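## Task

Nudge or shake the feeder tray until the clear vial contains between 13 and 15 tablets, with no tablets spilled. At the end the tray must rest against its stop and the vial must stand upright on the table, supported by nothing but the table. Anything the robot is still holding in place does not count. Release everything and pull the arms away.

## Robot and tools

ROBOT. There are two 7-joint Kinova Gen3 arms, left_arm and right_arm. Each carries a two-finger parallel gripper that opens to 50 mm. The arm bases sit at (-0.054, +0.410, 0) for left_arm and (-0.020, -0.339, 0) for right_arm, both nearly unrotated. The names are labels only; they do not mean left or right in a camera picture.

FRAMES. Reported poses use one scene frame. Its origin is on the table top midway between the bases, +x points out over the table, +z points up, and left_arm is on the +y side. Each gripper also has its own axes: the fingers point along its +z and close along its x. end_effector_position is the point between the pads; the fingertips extend 17.5 mm past it. A pure rotation pivots about that point.

execute_actions(actions). actions is a list of actions. Each action is a table of 1 to 15 rows, and each row runs for one 1/30 s step; a table with fewer rows repeats its last row, so every action lasts 0.5 s. A row has 18 numbers in [-1, 1] and always covers both arms: left_arm dx, dy, dz, rx, ry, rz, gripper position, force_limit, speed, then the same nine for right_arm. Up to 14 extra numbers from 0 to 1 may follow, scaling each joint's stiffness (left 7, then right 7); a scale persists until changed. The six pose numbers are an offset, not a pose: they are measured in that gripper's own axes from its measured pose at the start of the action (for a call's first action, the last pose reported). Rows are not cumulative; each is relative to that same start. 1.0 equals 0.6 m of travel or 180 degrees; rx, ry, rz form a single rotation vector. Each step's command is clipped to at most 70 mm and 16 degrees from where the gripper is, so big offsets need several actions. To keep an arm still, send zeros in later calls.

Gripper numbers are commands, not offsets. position: +1 fully open (50 mm), about -0.65 pads meet, -1 closes until an object stops the fingers. force_limit: -1 about 20 N per pad, 0 about 102 N, +1 about 185 N (actual grip may be some 17 % higher). speed: -1 is 20 mm/s, 0 is 85, +1 is 150. To leave a gripper unchanged, repeat its previous three numbers; 0 is a real command. New force or speed only applies after the position number changes by at least 0.01.

move(target, speed, blocking). target is one row as above (18 numbers, up to 32 with stiffness); its pose parts are offsets in gripper axes from the pose in the latest result that showed one. Each gripper follows a straight path; all arms finish together in 0.5 to 10 s. speed is path top speed in m/s, 0.002 to 0.5, default 0.25; turning is capped at twice that in rad/s. Paths do not avoid obstacles or the other arm, grippers can lag or overshoot, and faster or deeper contact pushes harder. blocking=false returns after 0.5 s while motion continues; you must then call wait or stop before sending other motion. The extra move: line reports done, off_target, moving, held or fault, plus limits: paced means the command was clipped, held means a check blocked some steps (after which the arm may surge).

wait(seconds), 0 to 10: lets time pass holding the last command; returns early when a move ends. stop(): brakes a running move (fingers keep moving). zoom_image(camera, region): region [x0, y0, x1, y1] in pixels, at most 504 by 504, of cam_head_left, cam_head_right, cam_left_wrist or cam_right_wrist (each 896x504). read_manual(section) only gives licence text. finished_scene(scene), 1 or 2, ends that scene irreversibly and reports success.

RESULTS. The state line gives each gripper's position (m) and quat_wxyz in the scene frame; at long reach it can be slightly wrong. Hand target lines show where the controller is heading. Action calls list step readings; HELD marks steps where part of an arm's row was withheld. pose unreachable means the clearance check altered a command. object_status: 0 moving, 1 blocked while opening, 2 blocked while closing (a grip), 3 reached target or pads met (usually nothing held). Opening in mm is about (250 - position_measured) x 0.202. Joint torques follow the Joint positions order.

LIMITS AND HAZARDS. Joint load limits are 48.6 N m for the first four joints and 30.6 N m for the three wrist joints; reaching one causes a TORQUE FAULT that freezes the arm for 10 s. Holding loads heats motors: MOTOR HOT appears at 60 °C, and at 75 °C the arm sags with an OVER-TEMPERATURE FAULT. Do not let the arms collide or press each other. Jog the tray gently so tablets do not jump out, never knock the vial, tray or tablets off the table, avoid slams and drops, and loose items may occasionally get pushed by outside forces. Finish with the tray seated on its stop, the vial upright and free, grippers open and both arms withdrawn.

Each tool is called after ">>>" in YAML: its name, and indented under it one key for each argument.

## Session

>>> execute_actions:
  actions: []

Scene clock: 0.00 s.
left_arm: end_effector_position=(+0.1053, +0.4953, +0.3196) position_measured=3 object_status=3 end_effector_quat_wxyz=(+0.584, -0.469, -0.632, +0.197) | right_arm: end_effector_position=(+0.4028, -0.2834, +0.1803) position_measured=3 object_status=3 end_effector_quat_wxyz=(-0.000, +0.660, +0.752, +0.001)
Joint positions: left_arm=[-0.043  0.676  0.05   1.736 -0.393  2.022  1.942] | right_arm=[-0.056  0.433  0.     1.655 -0.003  1.052  1.517]
Joint velocities: left_arm=[-0.     0.     0.002  0.001  0.001 -0.    -0.001] | right_arm=[ 0.     0.001  0.     0.    -0.     0.     0.   ]
Joint torques (N m, as the joint torque sensors report them, + toward a larger angle): no reading
Motor temperatures (°C, as the motors report them): left_arm=[35 33 30 38 43 43 43] | right_arm=[37 34 31 34 42 40 43]
Hand target (left_arm): +0.105, +0.495, +0.320; +0.584, -0.469, -0.632, +0.197
Hand target (right_arm): +0.403, -0.283, +0.180; -0.000, +0.660, +0.752, +0.001
Joint stiffness scale: left_arm=[1. 1. 1. 1. 1. 1. 1.] | right_arm=[1. 1. 1. 1. 1. 1. 1.]

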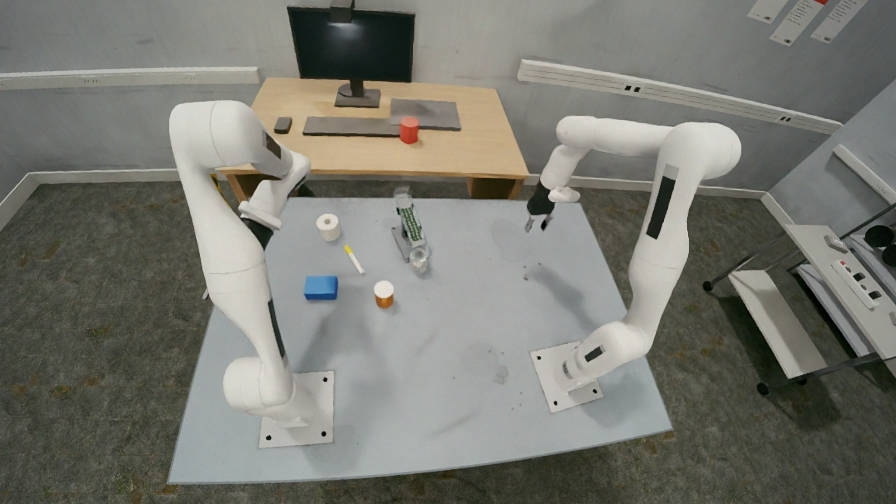

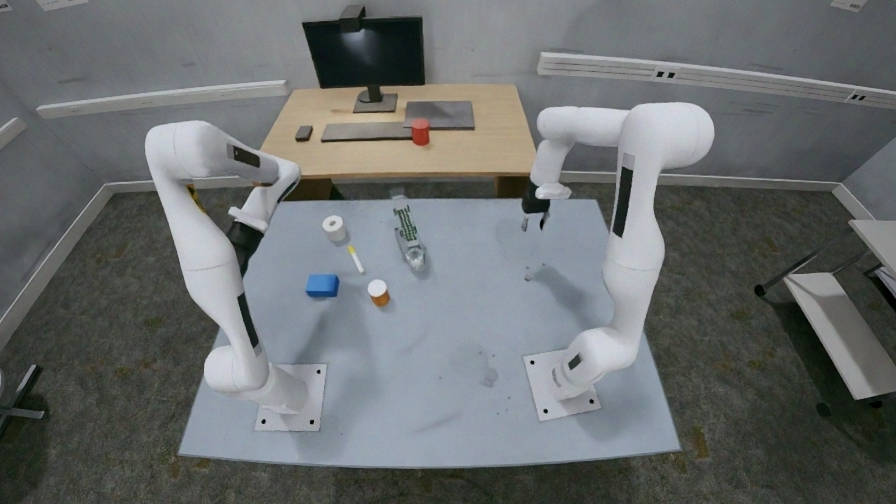

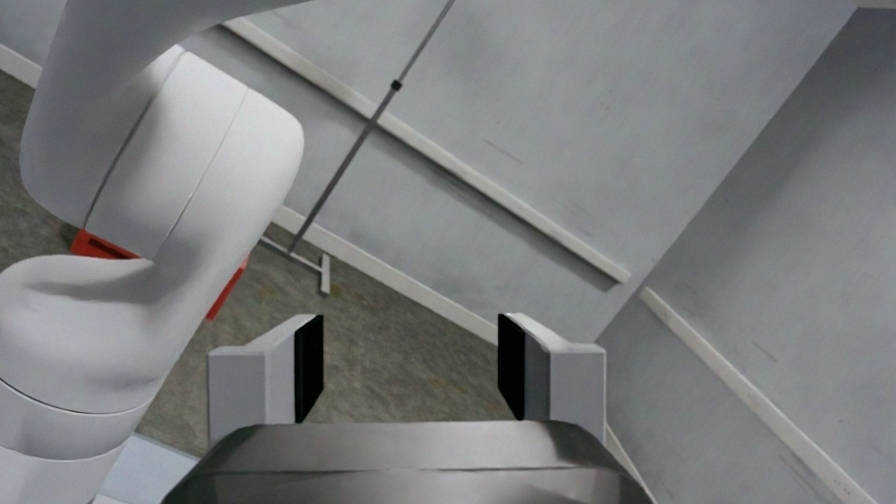

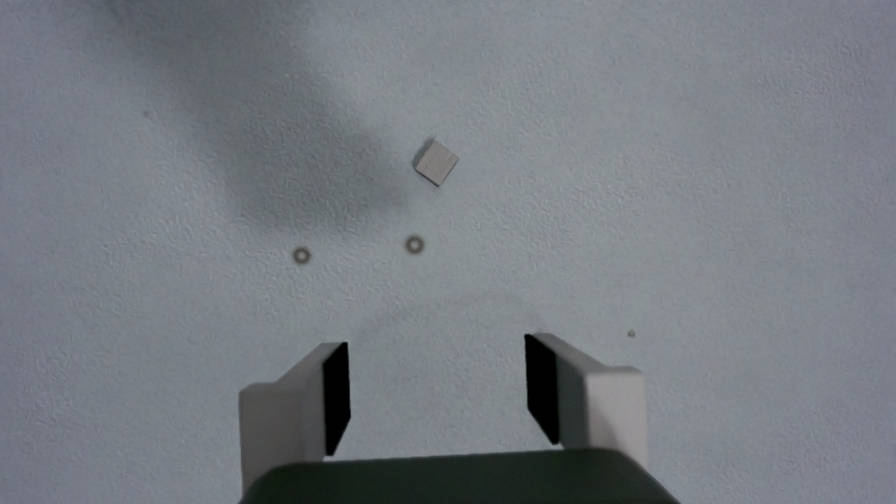

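>>> zoom_image:
  camera: "cam_head_left"
  region: [360,170,480,290]

>>> zoom_image:
  camera: "cam_head_right"
  region: [360,170,480,290]

Region (360, 170, 480, 290) of cam_head_left's 896x504 image, scaled by 4.200, with more detail than that image has.

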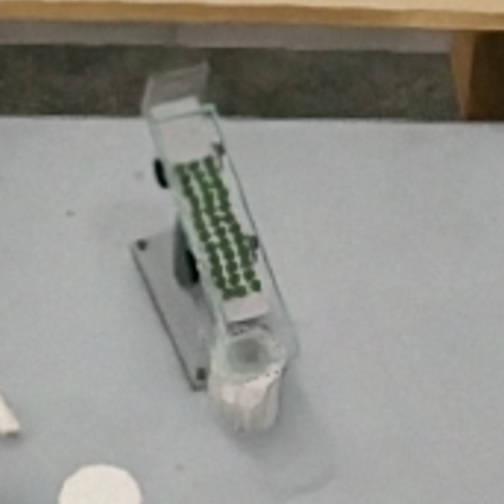

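Region (360, 170, 480, 290) of cam_head_right's 896x504 image, scaled by 4.200, with more detail than that image has.

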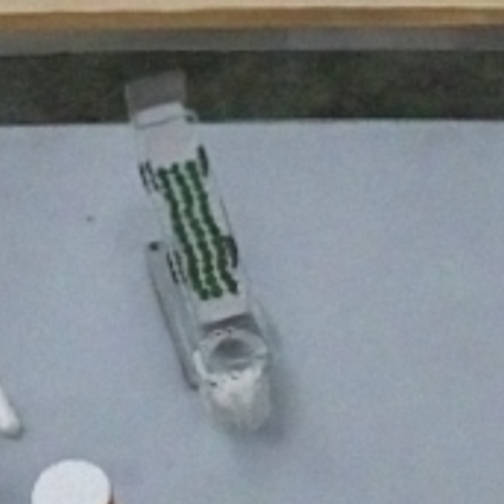

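>>> move:
  target: [0,0,0,0,0,0,1,0,0,0.58,0.25,-0.2,0,0,-0.06,1,0,0]

Scene clock: 2.87 s.
left_arm: end_effector_position=(+0.1053, +0.4953, +0.3196) position_measured=3 object_status=3 end_effector_quat_wxyz=(+0.584, -0.469, -0.632, +0.197) | right_arm: end_effector_position=(+0.5055, +0.0822, +0.3007) position_measured=3 object_status=3 end_effector_quat_wxyz=(+0.015, +0.583, +0.809, +0.072)
Joint positions: left_arm=[-0.043  0.676  0.05   1.736 -0.393  2.022  1.942] | right_arm=[-0.567  1.063 -0.041  0.037  0.034  1.895  1.193]
Joint velocities: left_arm=[ 0.     0.     0.     0.001  0.001  0.001 -0.001] | right_arm=[-0.001  0.003  0.001 -0.001 -0.001  0.001 -0.   ]
Joint torques (N m, as the joint torque sensors report them, + toward a larger angle): left_arm=[ -0.17 -16.05  -0.34  -3.44  -1.     3.73   0.52] | right_arm=[ -0.01 -26.98   0.52  -8.66   0.21  -0.51  -0.15]
Motor temperatures (°C, as the motors report them): left_arm=[35 33 30 38 43 43 43] | right_arm=[37 34 31 34 42 40 43]
Hand target (left_arm): +0.105, +0.495, +0.320; +0.584, -0.469, -0.632, +0.197
Hand target (right_arm): +0.505, +0.081, +0.300; +0.017, +0.585, +0.808, +0.068
Off the commanded pose (left_arm): 0.000 m, 0 deg.
Off the commanded pose (right_arm): 0.002 m, 8 deg.
Joint stiffness scale: left_arm=[1. 1. 1. 1. 1. 1. 1.] | right_arm=[1. 1. 1. 1. 1. 1. 1.]
elbow stopped short (right arm): the move would have taken joint 4 (elbow) straighter than the controller allows; a more bent joint 4 avoids this.
move: off_target (right_arm)
camera_calibration (this result's frames):
cam_right_wrist: T_world_to_cam=[[-0.273362, 0.956924, 0.0978302, 0.030065], [0.956483, 0.25962, 0.133184, -0.512627], [0.102048, 0.12998, -0.986251, 0.404145], [0, 0, 0, 1]] pos_world=[0.457296, 0.0517875, 0.463921]

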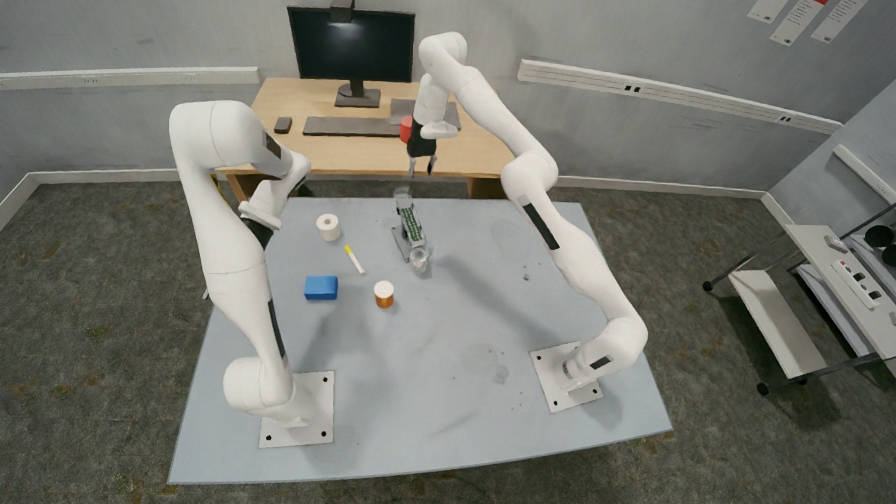

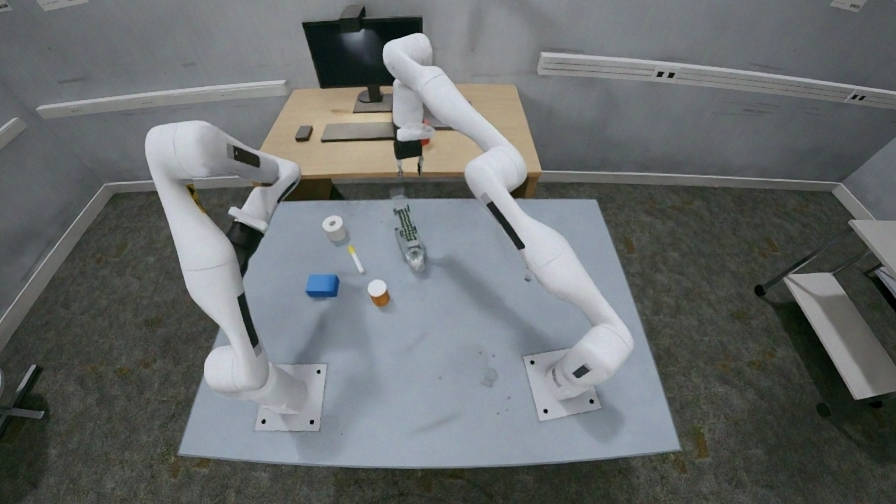

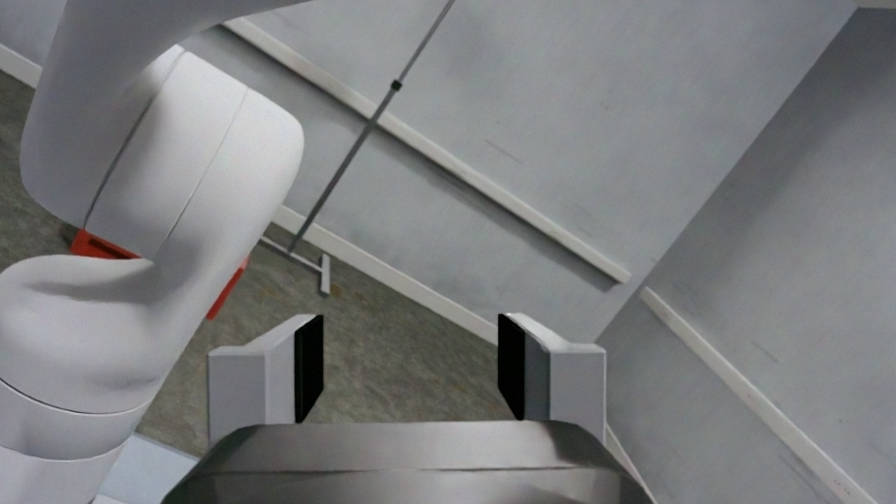

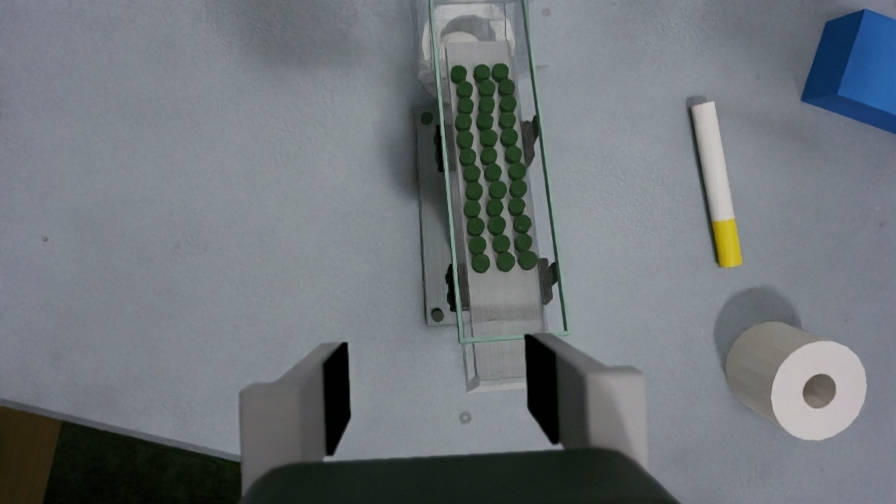

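>>> move:
  target: [0,0,0,0,0,0,1,0,0,-0.17,0.0,0.13,0.217,0.217,0.465,1,0,0]
  speed: 0.4

Scene clock: 6.00 s.
left_arm: end_effector_position=(+0.1053, +0.4953, +0.3196) position_measured=3 object_status=3 end_effector_quat_wxyz=(+0.584, -0.469, -0.632, +0.197) | right_arm: end_effector_position=(+0.5461, -0.0096, +0.2148) position_measured=3 object_status=3 end_effector_quat_wxyz=(-0.448, +0.877, +0.172, -0.014)
Joint positions: left_arm=[-0.043  0.676  0.05   1.736 -0.393  2.022  1.942] | right_arm=[ 0.175  1.001 -0.426  1.01  -0.605  1.263  0.403]
Joint velocities: left_arm=[-0.     0.     0.001  0.001 -0.001  0.    -0.001] | right_arm=[ 0.005 -0.003 -0.001  0.002  0.001 -0.001  0.   ]
Joint torques (N m, as the joint torque sensors report them, + toward a larger angle): left_arm=[ -0.28 -16.17  -0.45  -3.44  -0.75   3.43   0.32] | right_arm=[  0.22 -25.15  -4.67  -7.51  -2.47   0.48  -0.16]
Motor temperatures (°C, as the motors report them): left_arm=[35 34 30 38 43 43 43] | right_arm=[37 34 31 34 42 40 43]
Hand target (left_arm): +0.105, +0.495, +0.320; +0.584, -0.469, -0.632, +0.197
Hand target (right_arm): +0.548, -0.008, +0.218; -0.452, +0.876, +0.170, -0.011
Off the commanded pose (left_arm): 0.000 m, 0 deg.
Off the commanded pose (right_arm): 0.004 m, 1 deg.
Joint stiffness scale: left_arm=[1. 1. 1. 1. 1. 1. 1.] | right_arm=[1. 1. 1. 1. 1. 1. 1.]
move: off_target (right_arm)
camera_calibration (this result's frames):
cam_left_wrist: T_world_to_cam=[[0.171512, 0.815891, 0.552182, -0.607183], [0.376599, 0.463624, -0.802014, 0.0175501], [-0.910361, 0.345506, -0.227747, 0.158776], [0, 0, 0, 1]] pos_world=[0.242073, 0.4324, 0.385512]
cam_right_wrist: T_world_to_cam=[[0.959459, 0.260429, 0.107774, -0.544612], [0.240614, -0.557713, -0.794393, 0.0661949], [-0.146776, 0.78812, -0.597766, 0.38592], [0, 0, 0, 1]] pos_world=[0.56325, -0.125401, 0.34197]

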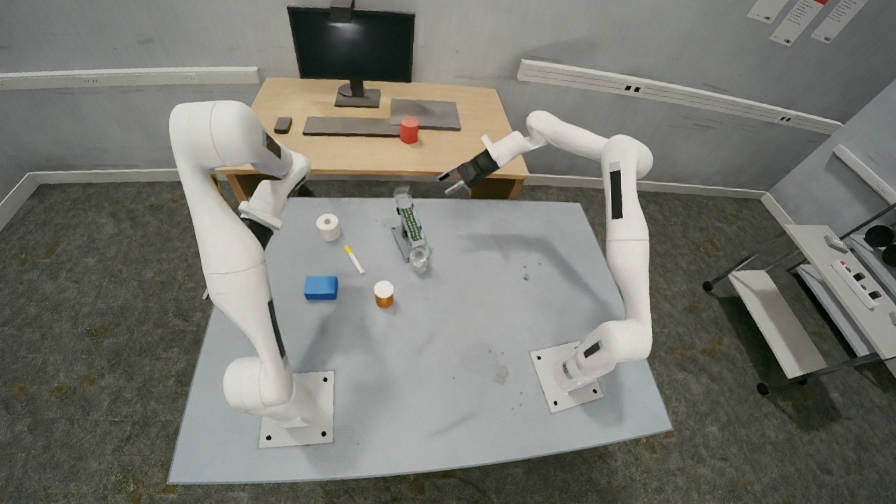

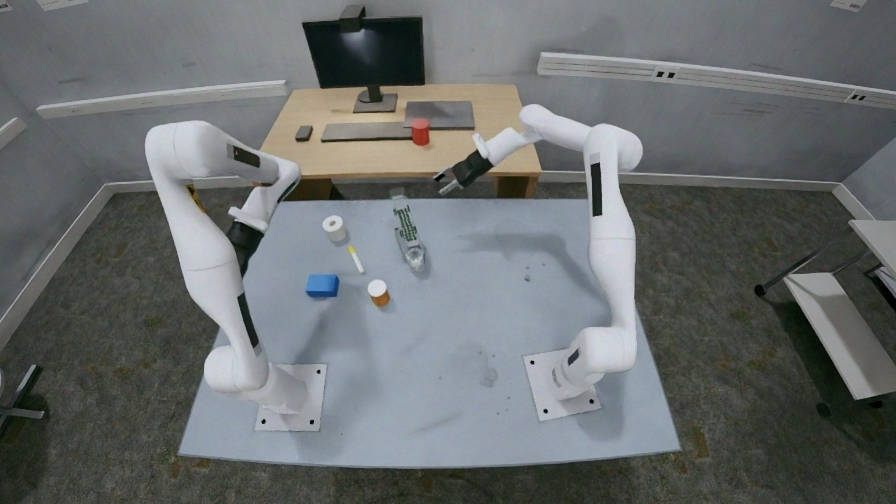

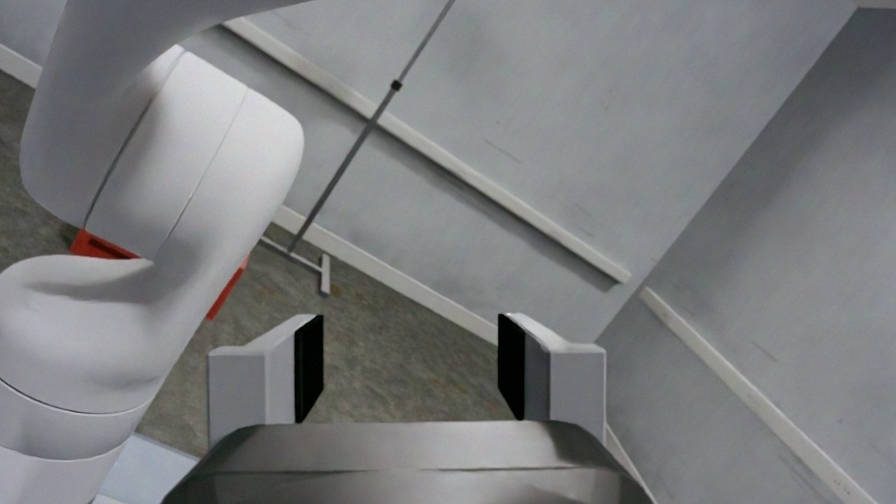

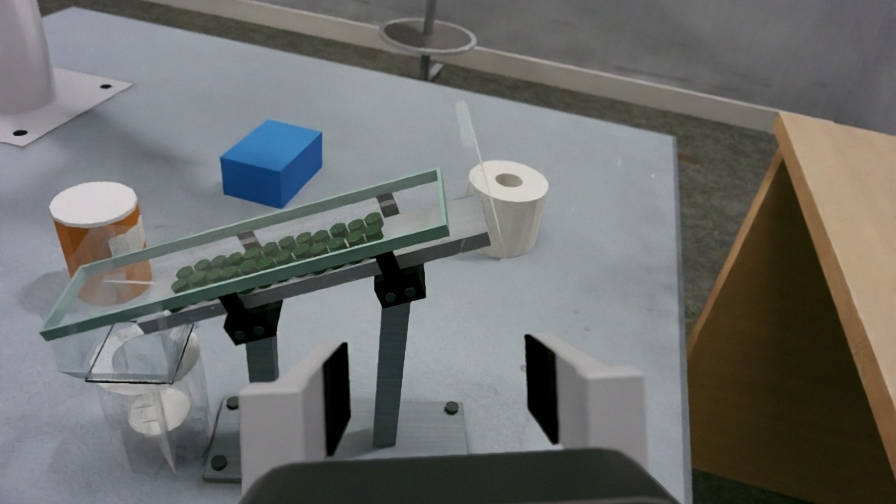

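>>> move:
  target: [0,0,0,0,0,0,1,0,0,0.05,-0.135,0.09,0,0,-0.06,1,0,0]

Scene clock: 7.37 s.
left_arm: end_effector_position=(+0.1053, +0.4953, +0.3196) position_measured=3 object_status=3 end_effector_quat_wxyz=(+0.584, -0.469, -0.632, +0.197) | right_arm: end_effector_position=(+0.5398, +0.0872, +0.2539) position_measured=3 object_status=3 end_effector_quat_wxyz=(-0.452, +0.856, +0.252, +0.028)
Joint positions: left_arm=[-0.043  0.676  0.05   1.736 -0.393  2.022  1.942] | right_arm=[ 0.015  1.002 -0.449  0.88  -0.592  1.234  0.409]
Joint velocities: left_arm=[-0.    -0.     0.001 -0.001 -0.     0.001 -0.001] | right_arm=[-0.005  0.001  0.003 -0.002  0.001 -0.     0.   ]
Joint torques (N m, as the joint torque sensors report them, + toward a larger angle): left_arm=[ -0.31 -15.74  -0.19  -3.5   -0.96   3.47   0.3 ] | right_arm=[ -0.34 -26.53  -4.44  -8.12  -2.53   0.05  -0.19]
Motor temperatures (°C, as the motors report them): left_arm=[35 34 30 38 43 43 43] | right_arm=[37 34 31 34 42 40 43]
Hand target (left_arm): +0.105, +0.495, +0.320; +0.584, -0.469, -0.632, +0.197
Hand target (right_arm): +0.541, +0.086, +0.250; -0.447, +0.857, +0.254, +0.028
Off the commanded pose (left_arm): 0.000 m, 0 deg.
Off the commanded pose (right_arm): 0.004 m, 1 deg.
Joint stiffness scale: left_arm=[1. 1. 1. 1. 1. 1. 1.] | right_arm=[1. 1. 1. 1. 1. 1. 1.]
move: off_target (right_arm)
camera_calibration (this result's frames):
cam_left_wrist: T_world_to_cam=[[0.171512, 0.815891, 0.552182, -0.607183], [0.376599, 0.463624, -0.802014, 0.0175502], [-0.910361, 0.345506, -0.227747, 0.158776], [0, 0, 0, 1]] pos_world=[0.242073, 0.4324, 0.385512]
cam_right_wrist: T_world_to_cam=[[0.899753, 0.355116, 0.253647, -0.581072], [0.409941, -0.488472, -0.770288, 0.049139], [-0.149642, 0.797049, -0.585081, 0.329672], [0, 0, 0, 1]] pos_world=[0.55201, -0.0324138, 0.378123]

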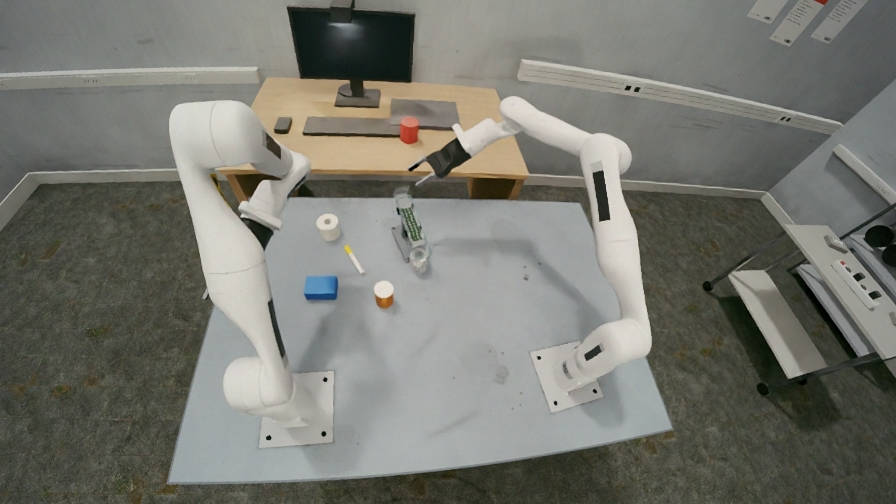

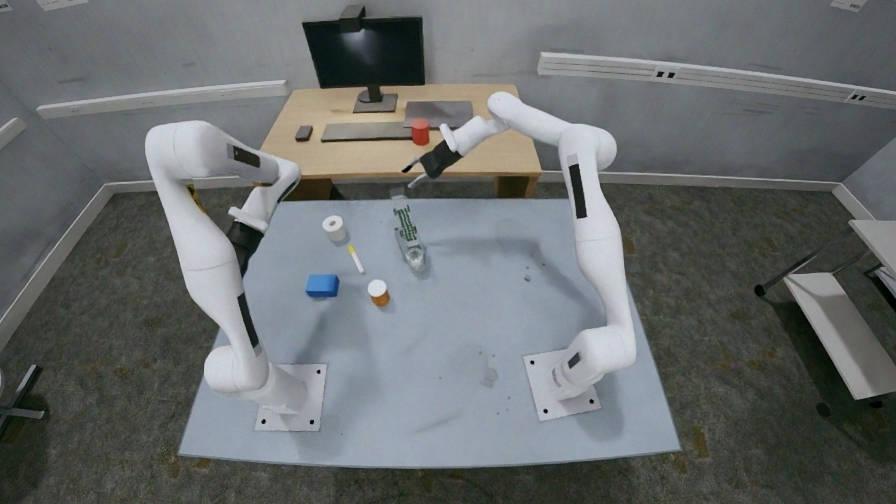

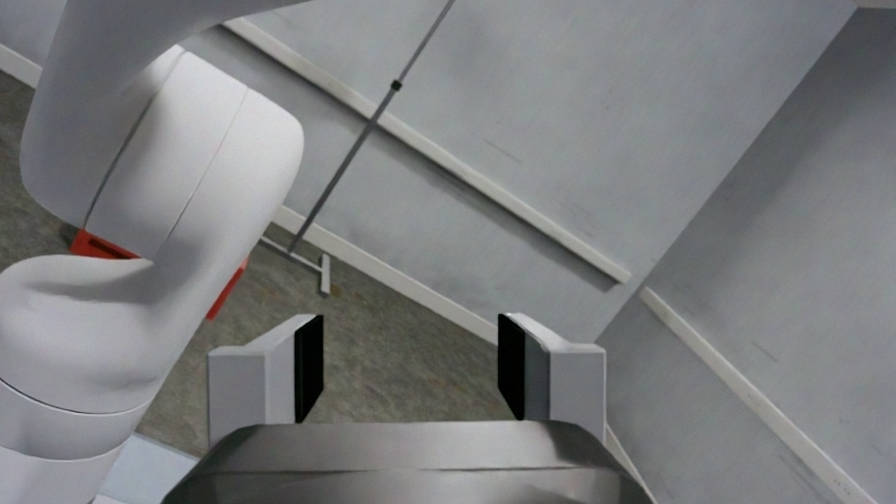

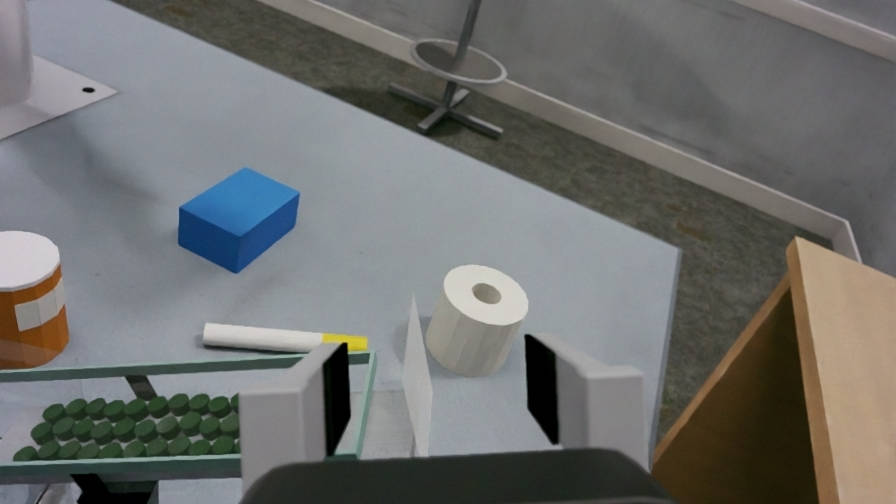

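>>> move:
  target: [0,0,0,0,0,0,1,0,0,0.01,0,0.062,0,0,0,1,0,0]
  speed: 0.08

>>> execute_actions:
  actions:
    - [[0,0,0,0,0,0,1,0,0,0,0,0,0,0,0,-0.3,-1,1]]

Scene clock: 8.43 s.
left_arm: end_effector_position=(+0.1053, +0.4953, +0.3196) position_measured=3 object_status=3 end_effector_quat_wxyz=(+0.584, -0.469, -0.632, +0.197) | right_arm: end_effector_position=(+0.5345, +0.1178, +0.2350) position_measured=3 object_status=3 end_effector_quat_wxyz=(-0.453, +0.854, +0.256, +0.025)
Joint positions: left_arm=[-0.043  0.676  0.05   1.736 -0.393  2.022  1.942] | right_arm=[-0.035  1.038 -0.449  0.868 -0.592  1.192  0.407]
Joint velocities: left_arm=[-0.     0.    -0.    -0.002  0.    -0.001  0.   ] | right_arm=[-0.002  0.001 -0.    -0.001 -0.     0.    -0.   ]
Joint torques (N m, as the joint torque sensors report them, + toward a larger angle): left_arm=[  0.   -16.01  -0.36  -3.57  -1.03   3.57   0.4 ] | right_arm=[  0.46 -26.21  -4.78  -8.42  -2.5    0.11  -0.1 ]
Motor temperatures (°C, as the motors report them): left_arm=[35 34 30 38 43 43 43] | right_arm=[37 34 31 34 42 40 43]
Hand target (left_arm): +0.105, +0.495, +0.320; +0.584, -0.469, -0.632, +0.197
Hand target (right_arm): +0.538, +0.119, +0.233; -0.452, +0.856, +0.252, +0.028
Off the commanded pose (left_arm): 0.000 m, 0 deg.
Off the commanded pose (right_arm): 0.004 m, 1 deg.
Joint stiffness scale: left_arm=[1. 1. 1. 1. 1. 1. 1.] | right_arm=[1. 1. 1. 1. 1. 1. 1.]
move: off_target (right_arm)
camera_calibration (this result's frames):
cam_left_wrist: T_world_to_cam=[[0.171512, 0.815891, 0.552182, -0.607183], [0.376599, 0.463624, -0.802014, 0.01755], [-0.910361, 0.345506, -0.227747, 0.158776], [0, 0, 0, 1]] pos_world=[0.242073, 0.4324, 0.385512]
cam_right_wrist: T_world_to_cam=[[0.896403, 0.363843, 0.253138, -0.581506], [0.413897, -0.482784, -0.771757, 0.0492631], [-0.158588, 0.796579, -0.583363, 0.297842], [0, 0, 0, 1]] pos_world=[0.548108, -0.00189441, 0.358971]

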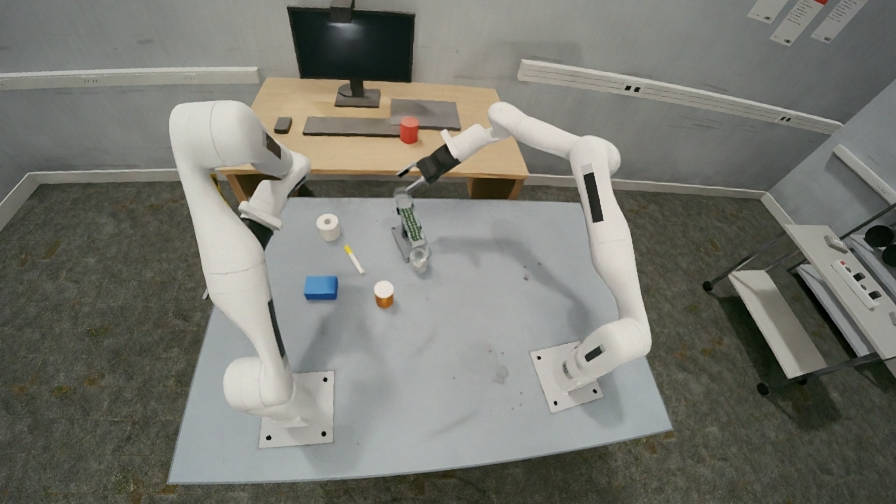

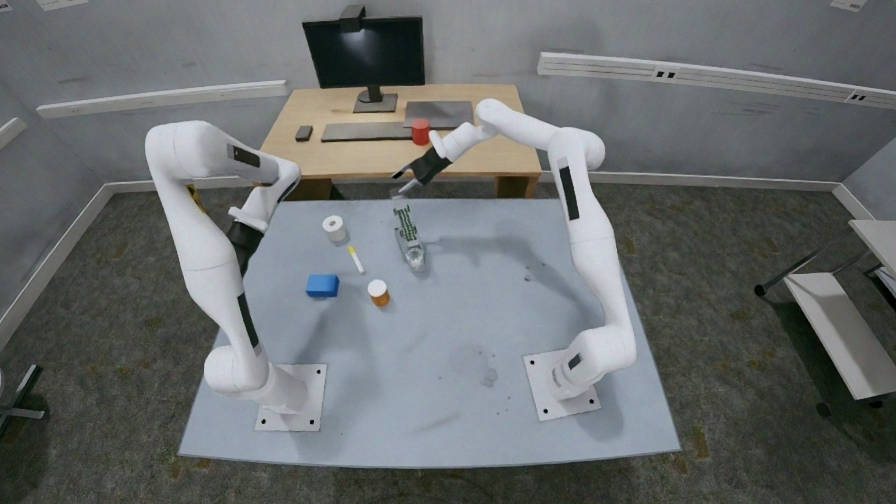

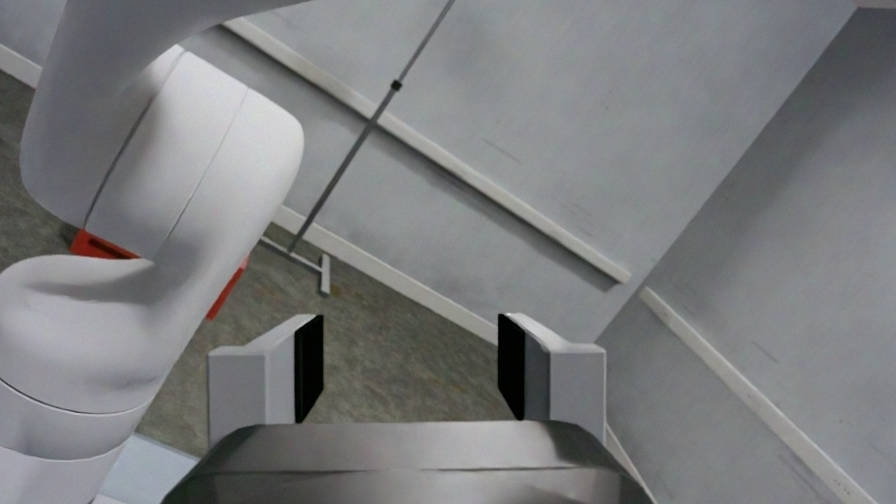

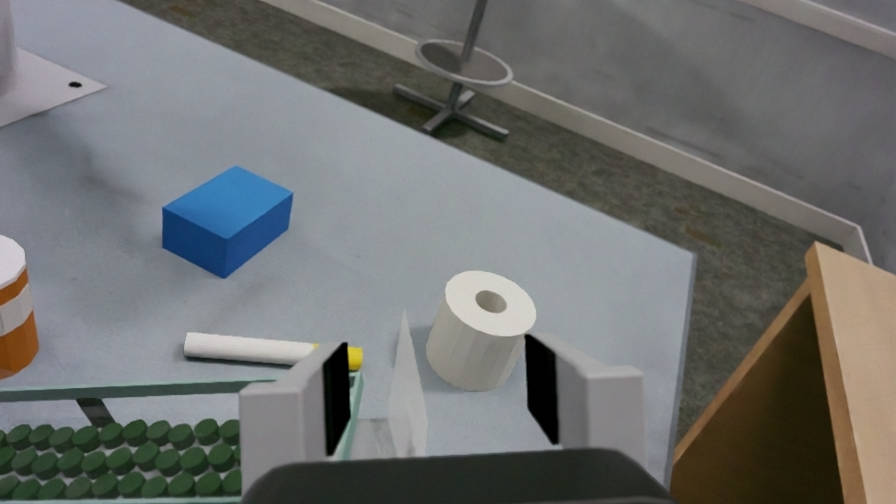

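Scene clock: 8.93 s.
left_arm: end_effector_position=(+0.1053, +0.4953, +0.3196) position_measured=3 object_status=3 end_effector_quat_wxyz=(+0.584, -0.469, -0.632, +0.197) | right_arm: end_effector_position=(+0.5241, +0.1137, +0.2312) position_measured=197 object_status=3 end_effector_quat_wxyz=(-0.451, +0.853, +0.261, +0.010)
Joint positions: left_arm=[-0.043  0.676  0.05   1.736 -0.393  2.022  1.942] | right_arm=[-0.033  1.038 -0.449  0.877 -0.586  1.217  0.407]
Joint velocities: left_arm=[-0.    -0.     0.001 -0.     0.001  0.002 -0.   ] | right_arm=[ 0.    -0.     0.    -0.    -0.001 -0.001  0.   ]
Joint torques (N m, as the joint torque sensors report them, + toward a larger angle): left_arm=[  0.13 -15.78   0.03  -3.79  -0.99   3.45   0.55] | right_arm=[ -1.82 -26.63  -6.02 -14.08  -4.85  -6.18  -0.51]
Motor temperatures (°C, as the motors report them): left_arm=[35 34 30 38 43 43 43] | right_arm=[37 34 31 34 42 40 43]
Hand target (left_arm): +0.105, +0.495, +0.320; +0.584, -0.469, -0.632, +0.197
Hand target (right_arm): +0.534, +0.118, +0.235; -0.453, +0.854, +0.256, +0.025
Off the commanded pose (left_arm): 0.000 m, 0 deg.
Off the commanded pose (right_arm): 0.012 m, 2 deg.
Joint stiffness scale: left_arm=[1. 1. 1. 1. 1. 1. 1.] | right_arm=[1. 1. 1. 1. 1. 1. 1.]
Step readings (end_effector_position):
0: left_arm (+0.1053, +0.4953, +0.3196) | right_arm (+0.5345, +0.1178, +0.2350)
1: left_arm (+0.1053, +0.4953, +0.3196) | right_arm (+0.5345, +0.1178, +0.2350)
2: left_arm (+0.1053, +0.4953, +0.3196) | right_arm (+0.5345, +0.1178, +0.2350)
4: left_arm (+0.1053, +0.4953, +0.3196) | right_arm (+0.5332, +0.1175, +0.2345)
8: left_arm (+0.1053, +0.4953, +0.3196) | right_arm (+0.5252, +0.1142, +0.2316)
15: end_effector_position above
camera_calibration (this result's frames):
cam_left_wrist: T_world_to_cam=[[0.171512, 0.815891, 0.552182, -0.607183], [0.376599, 0.463623, -0.802014, 0.0175502], [-0.910361, 0.345506, -0.227747, 0.158776], [0, 0, 0, 1]] pos_world=[0.242073, 0.4324, 0.385512]
cam_right_wrist: T_world_to_cam=[[0.892431, 0.387057, 0.231849, -0.565286], [0.409984, -0.481146, -0.774862, 0.0512459], [-0.188363, 0.786565, -0.588077, 0.31508], [0, 0, 0, 1]] pos_world=[0.542818, -0.00437636, 0.356061]

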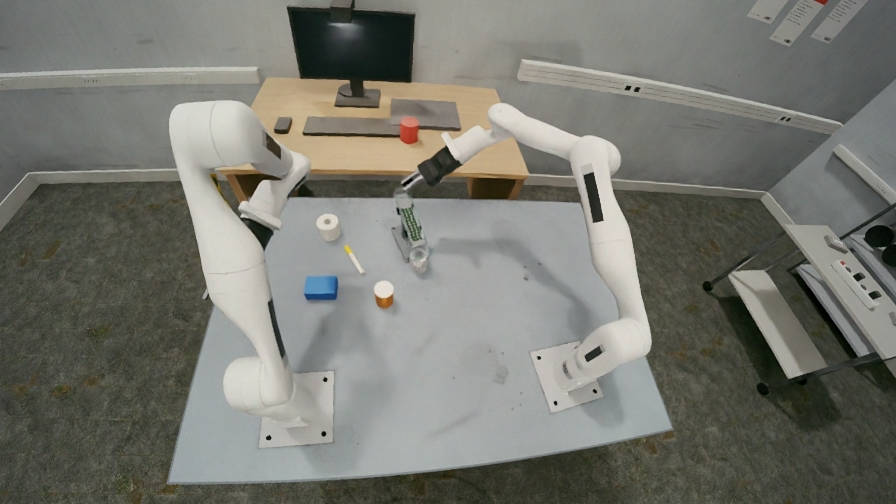

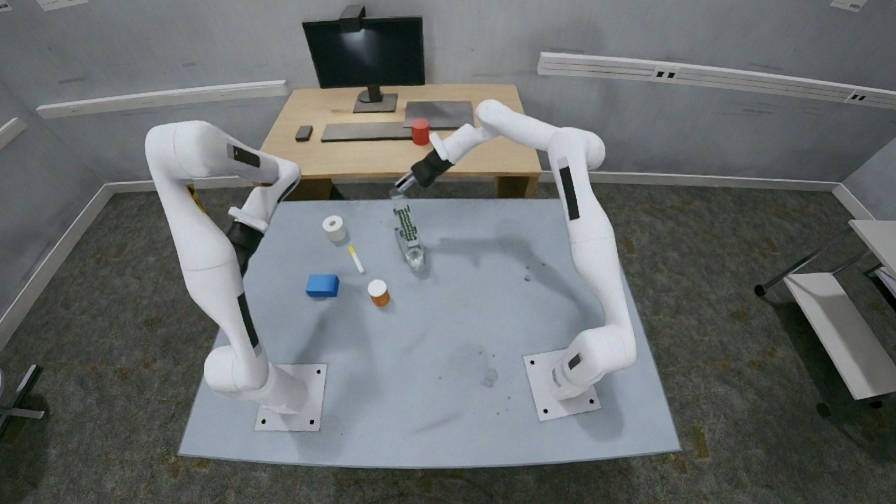

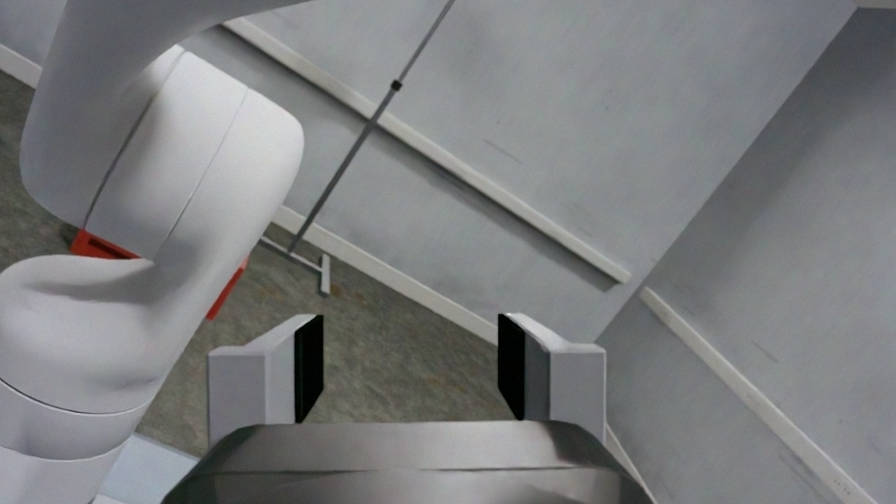

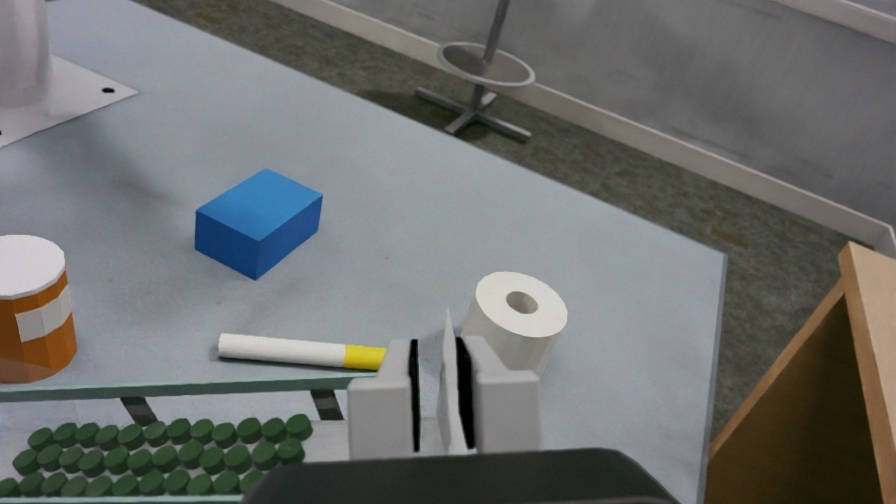

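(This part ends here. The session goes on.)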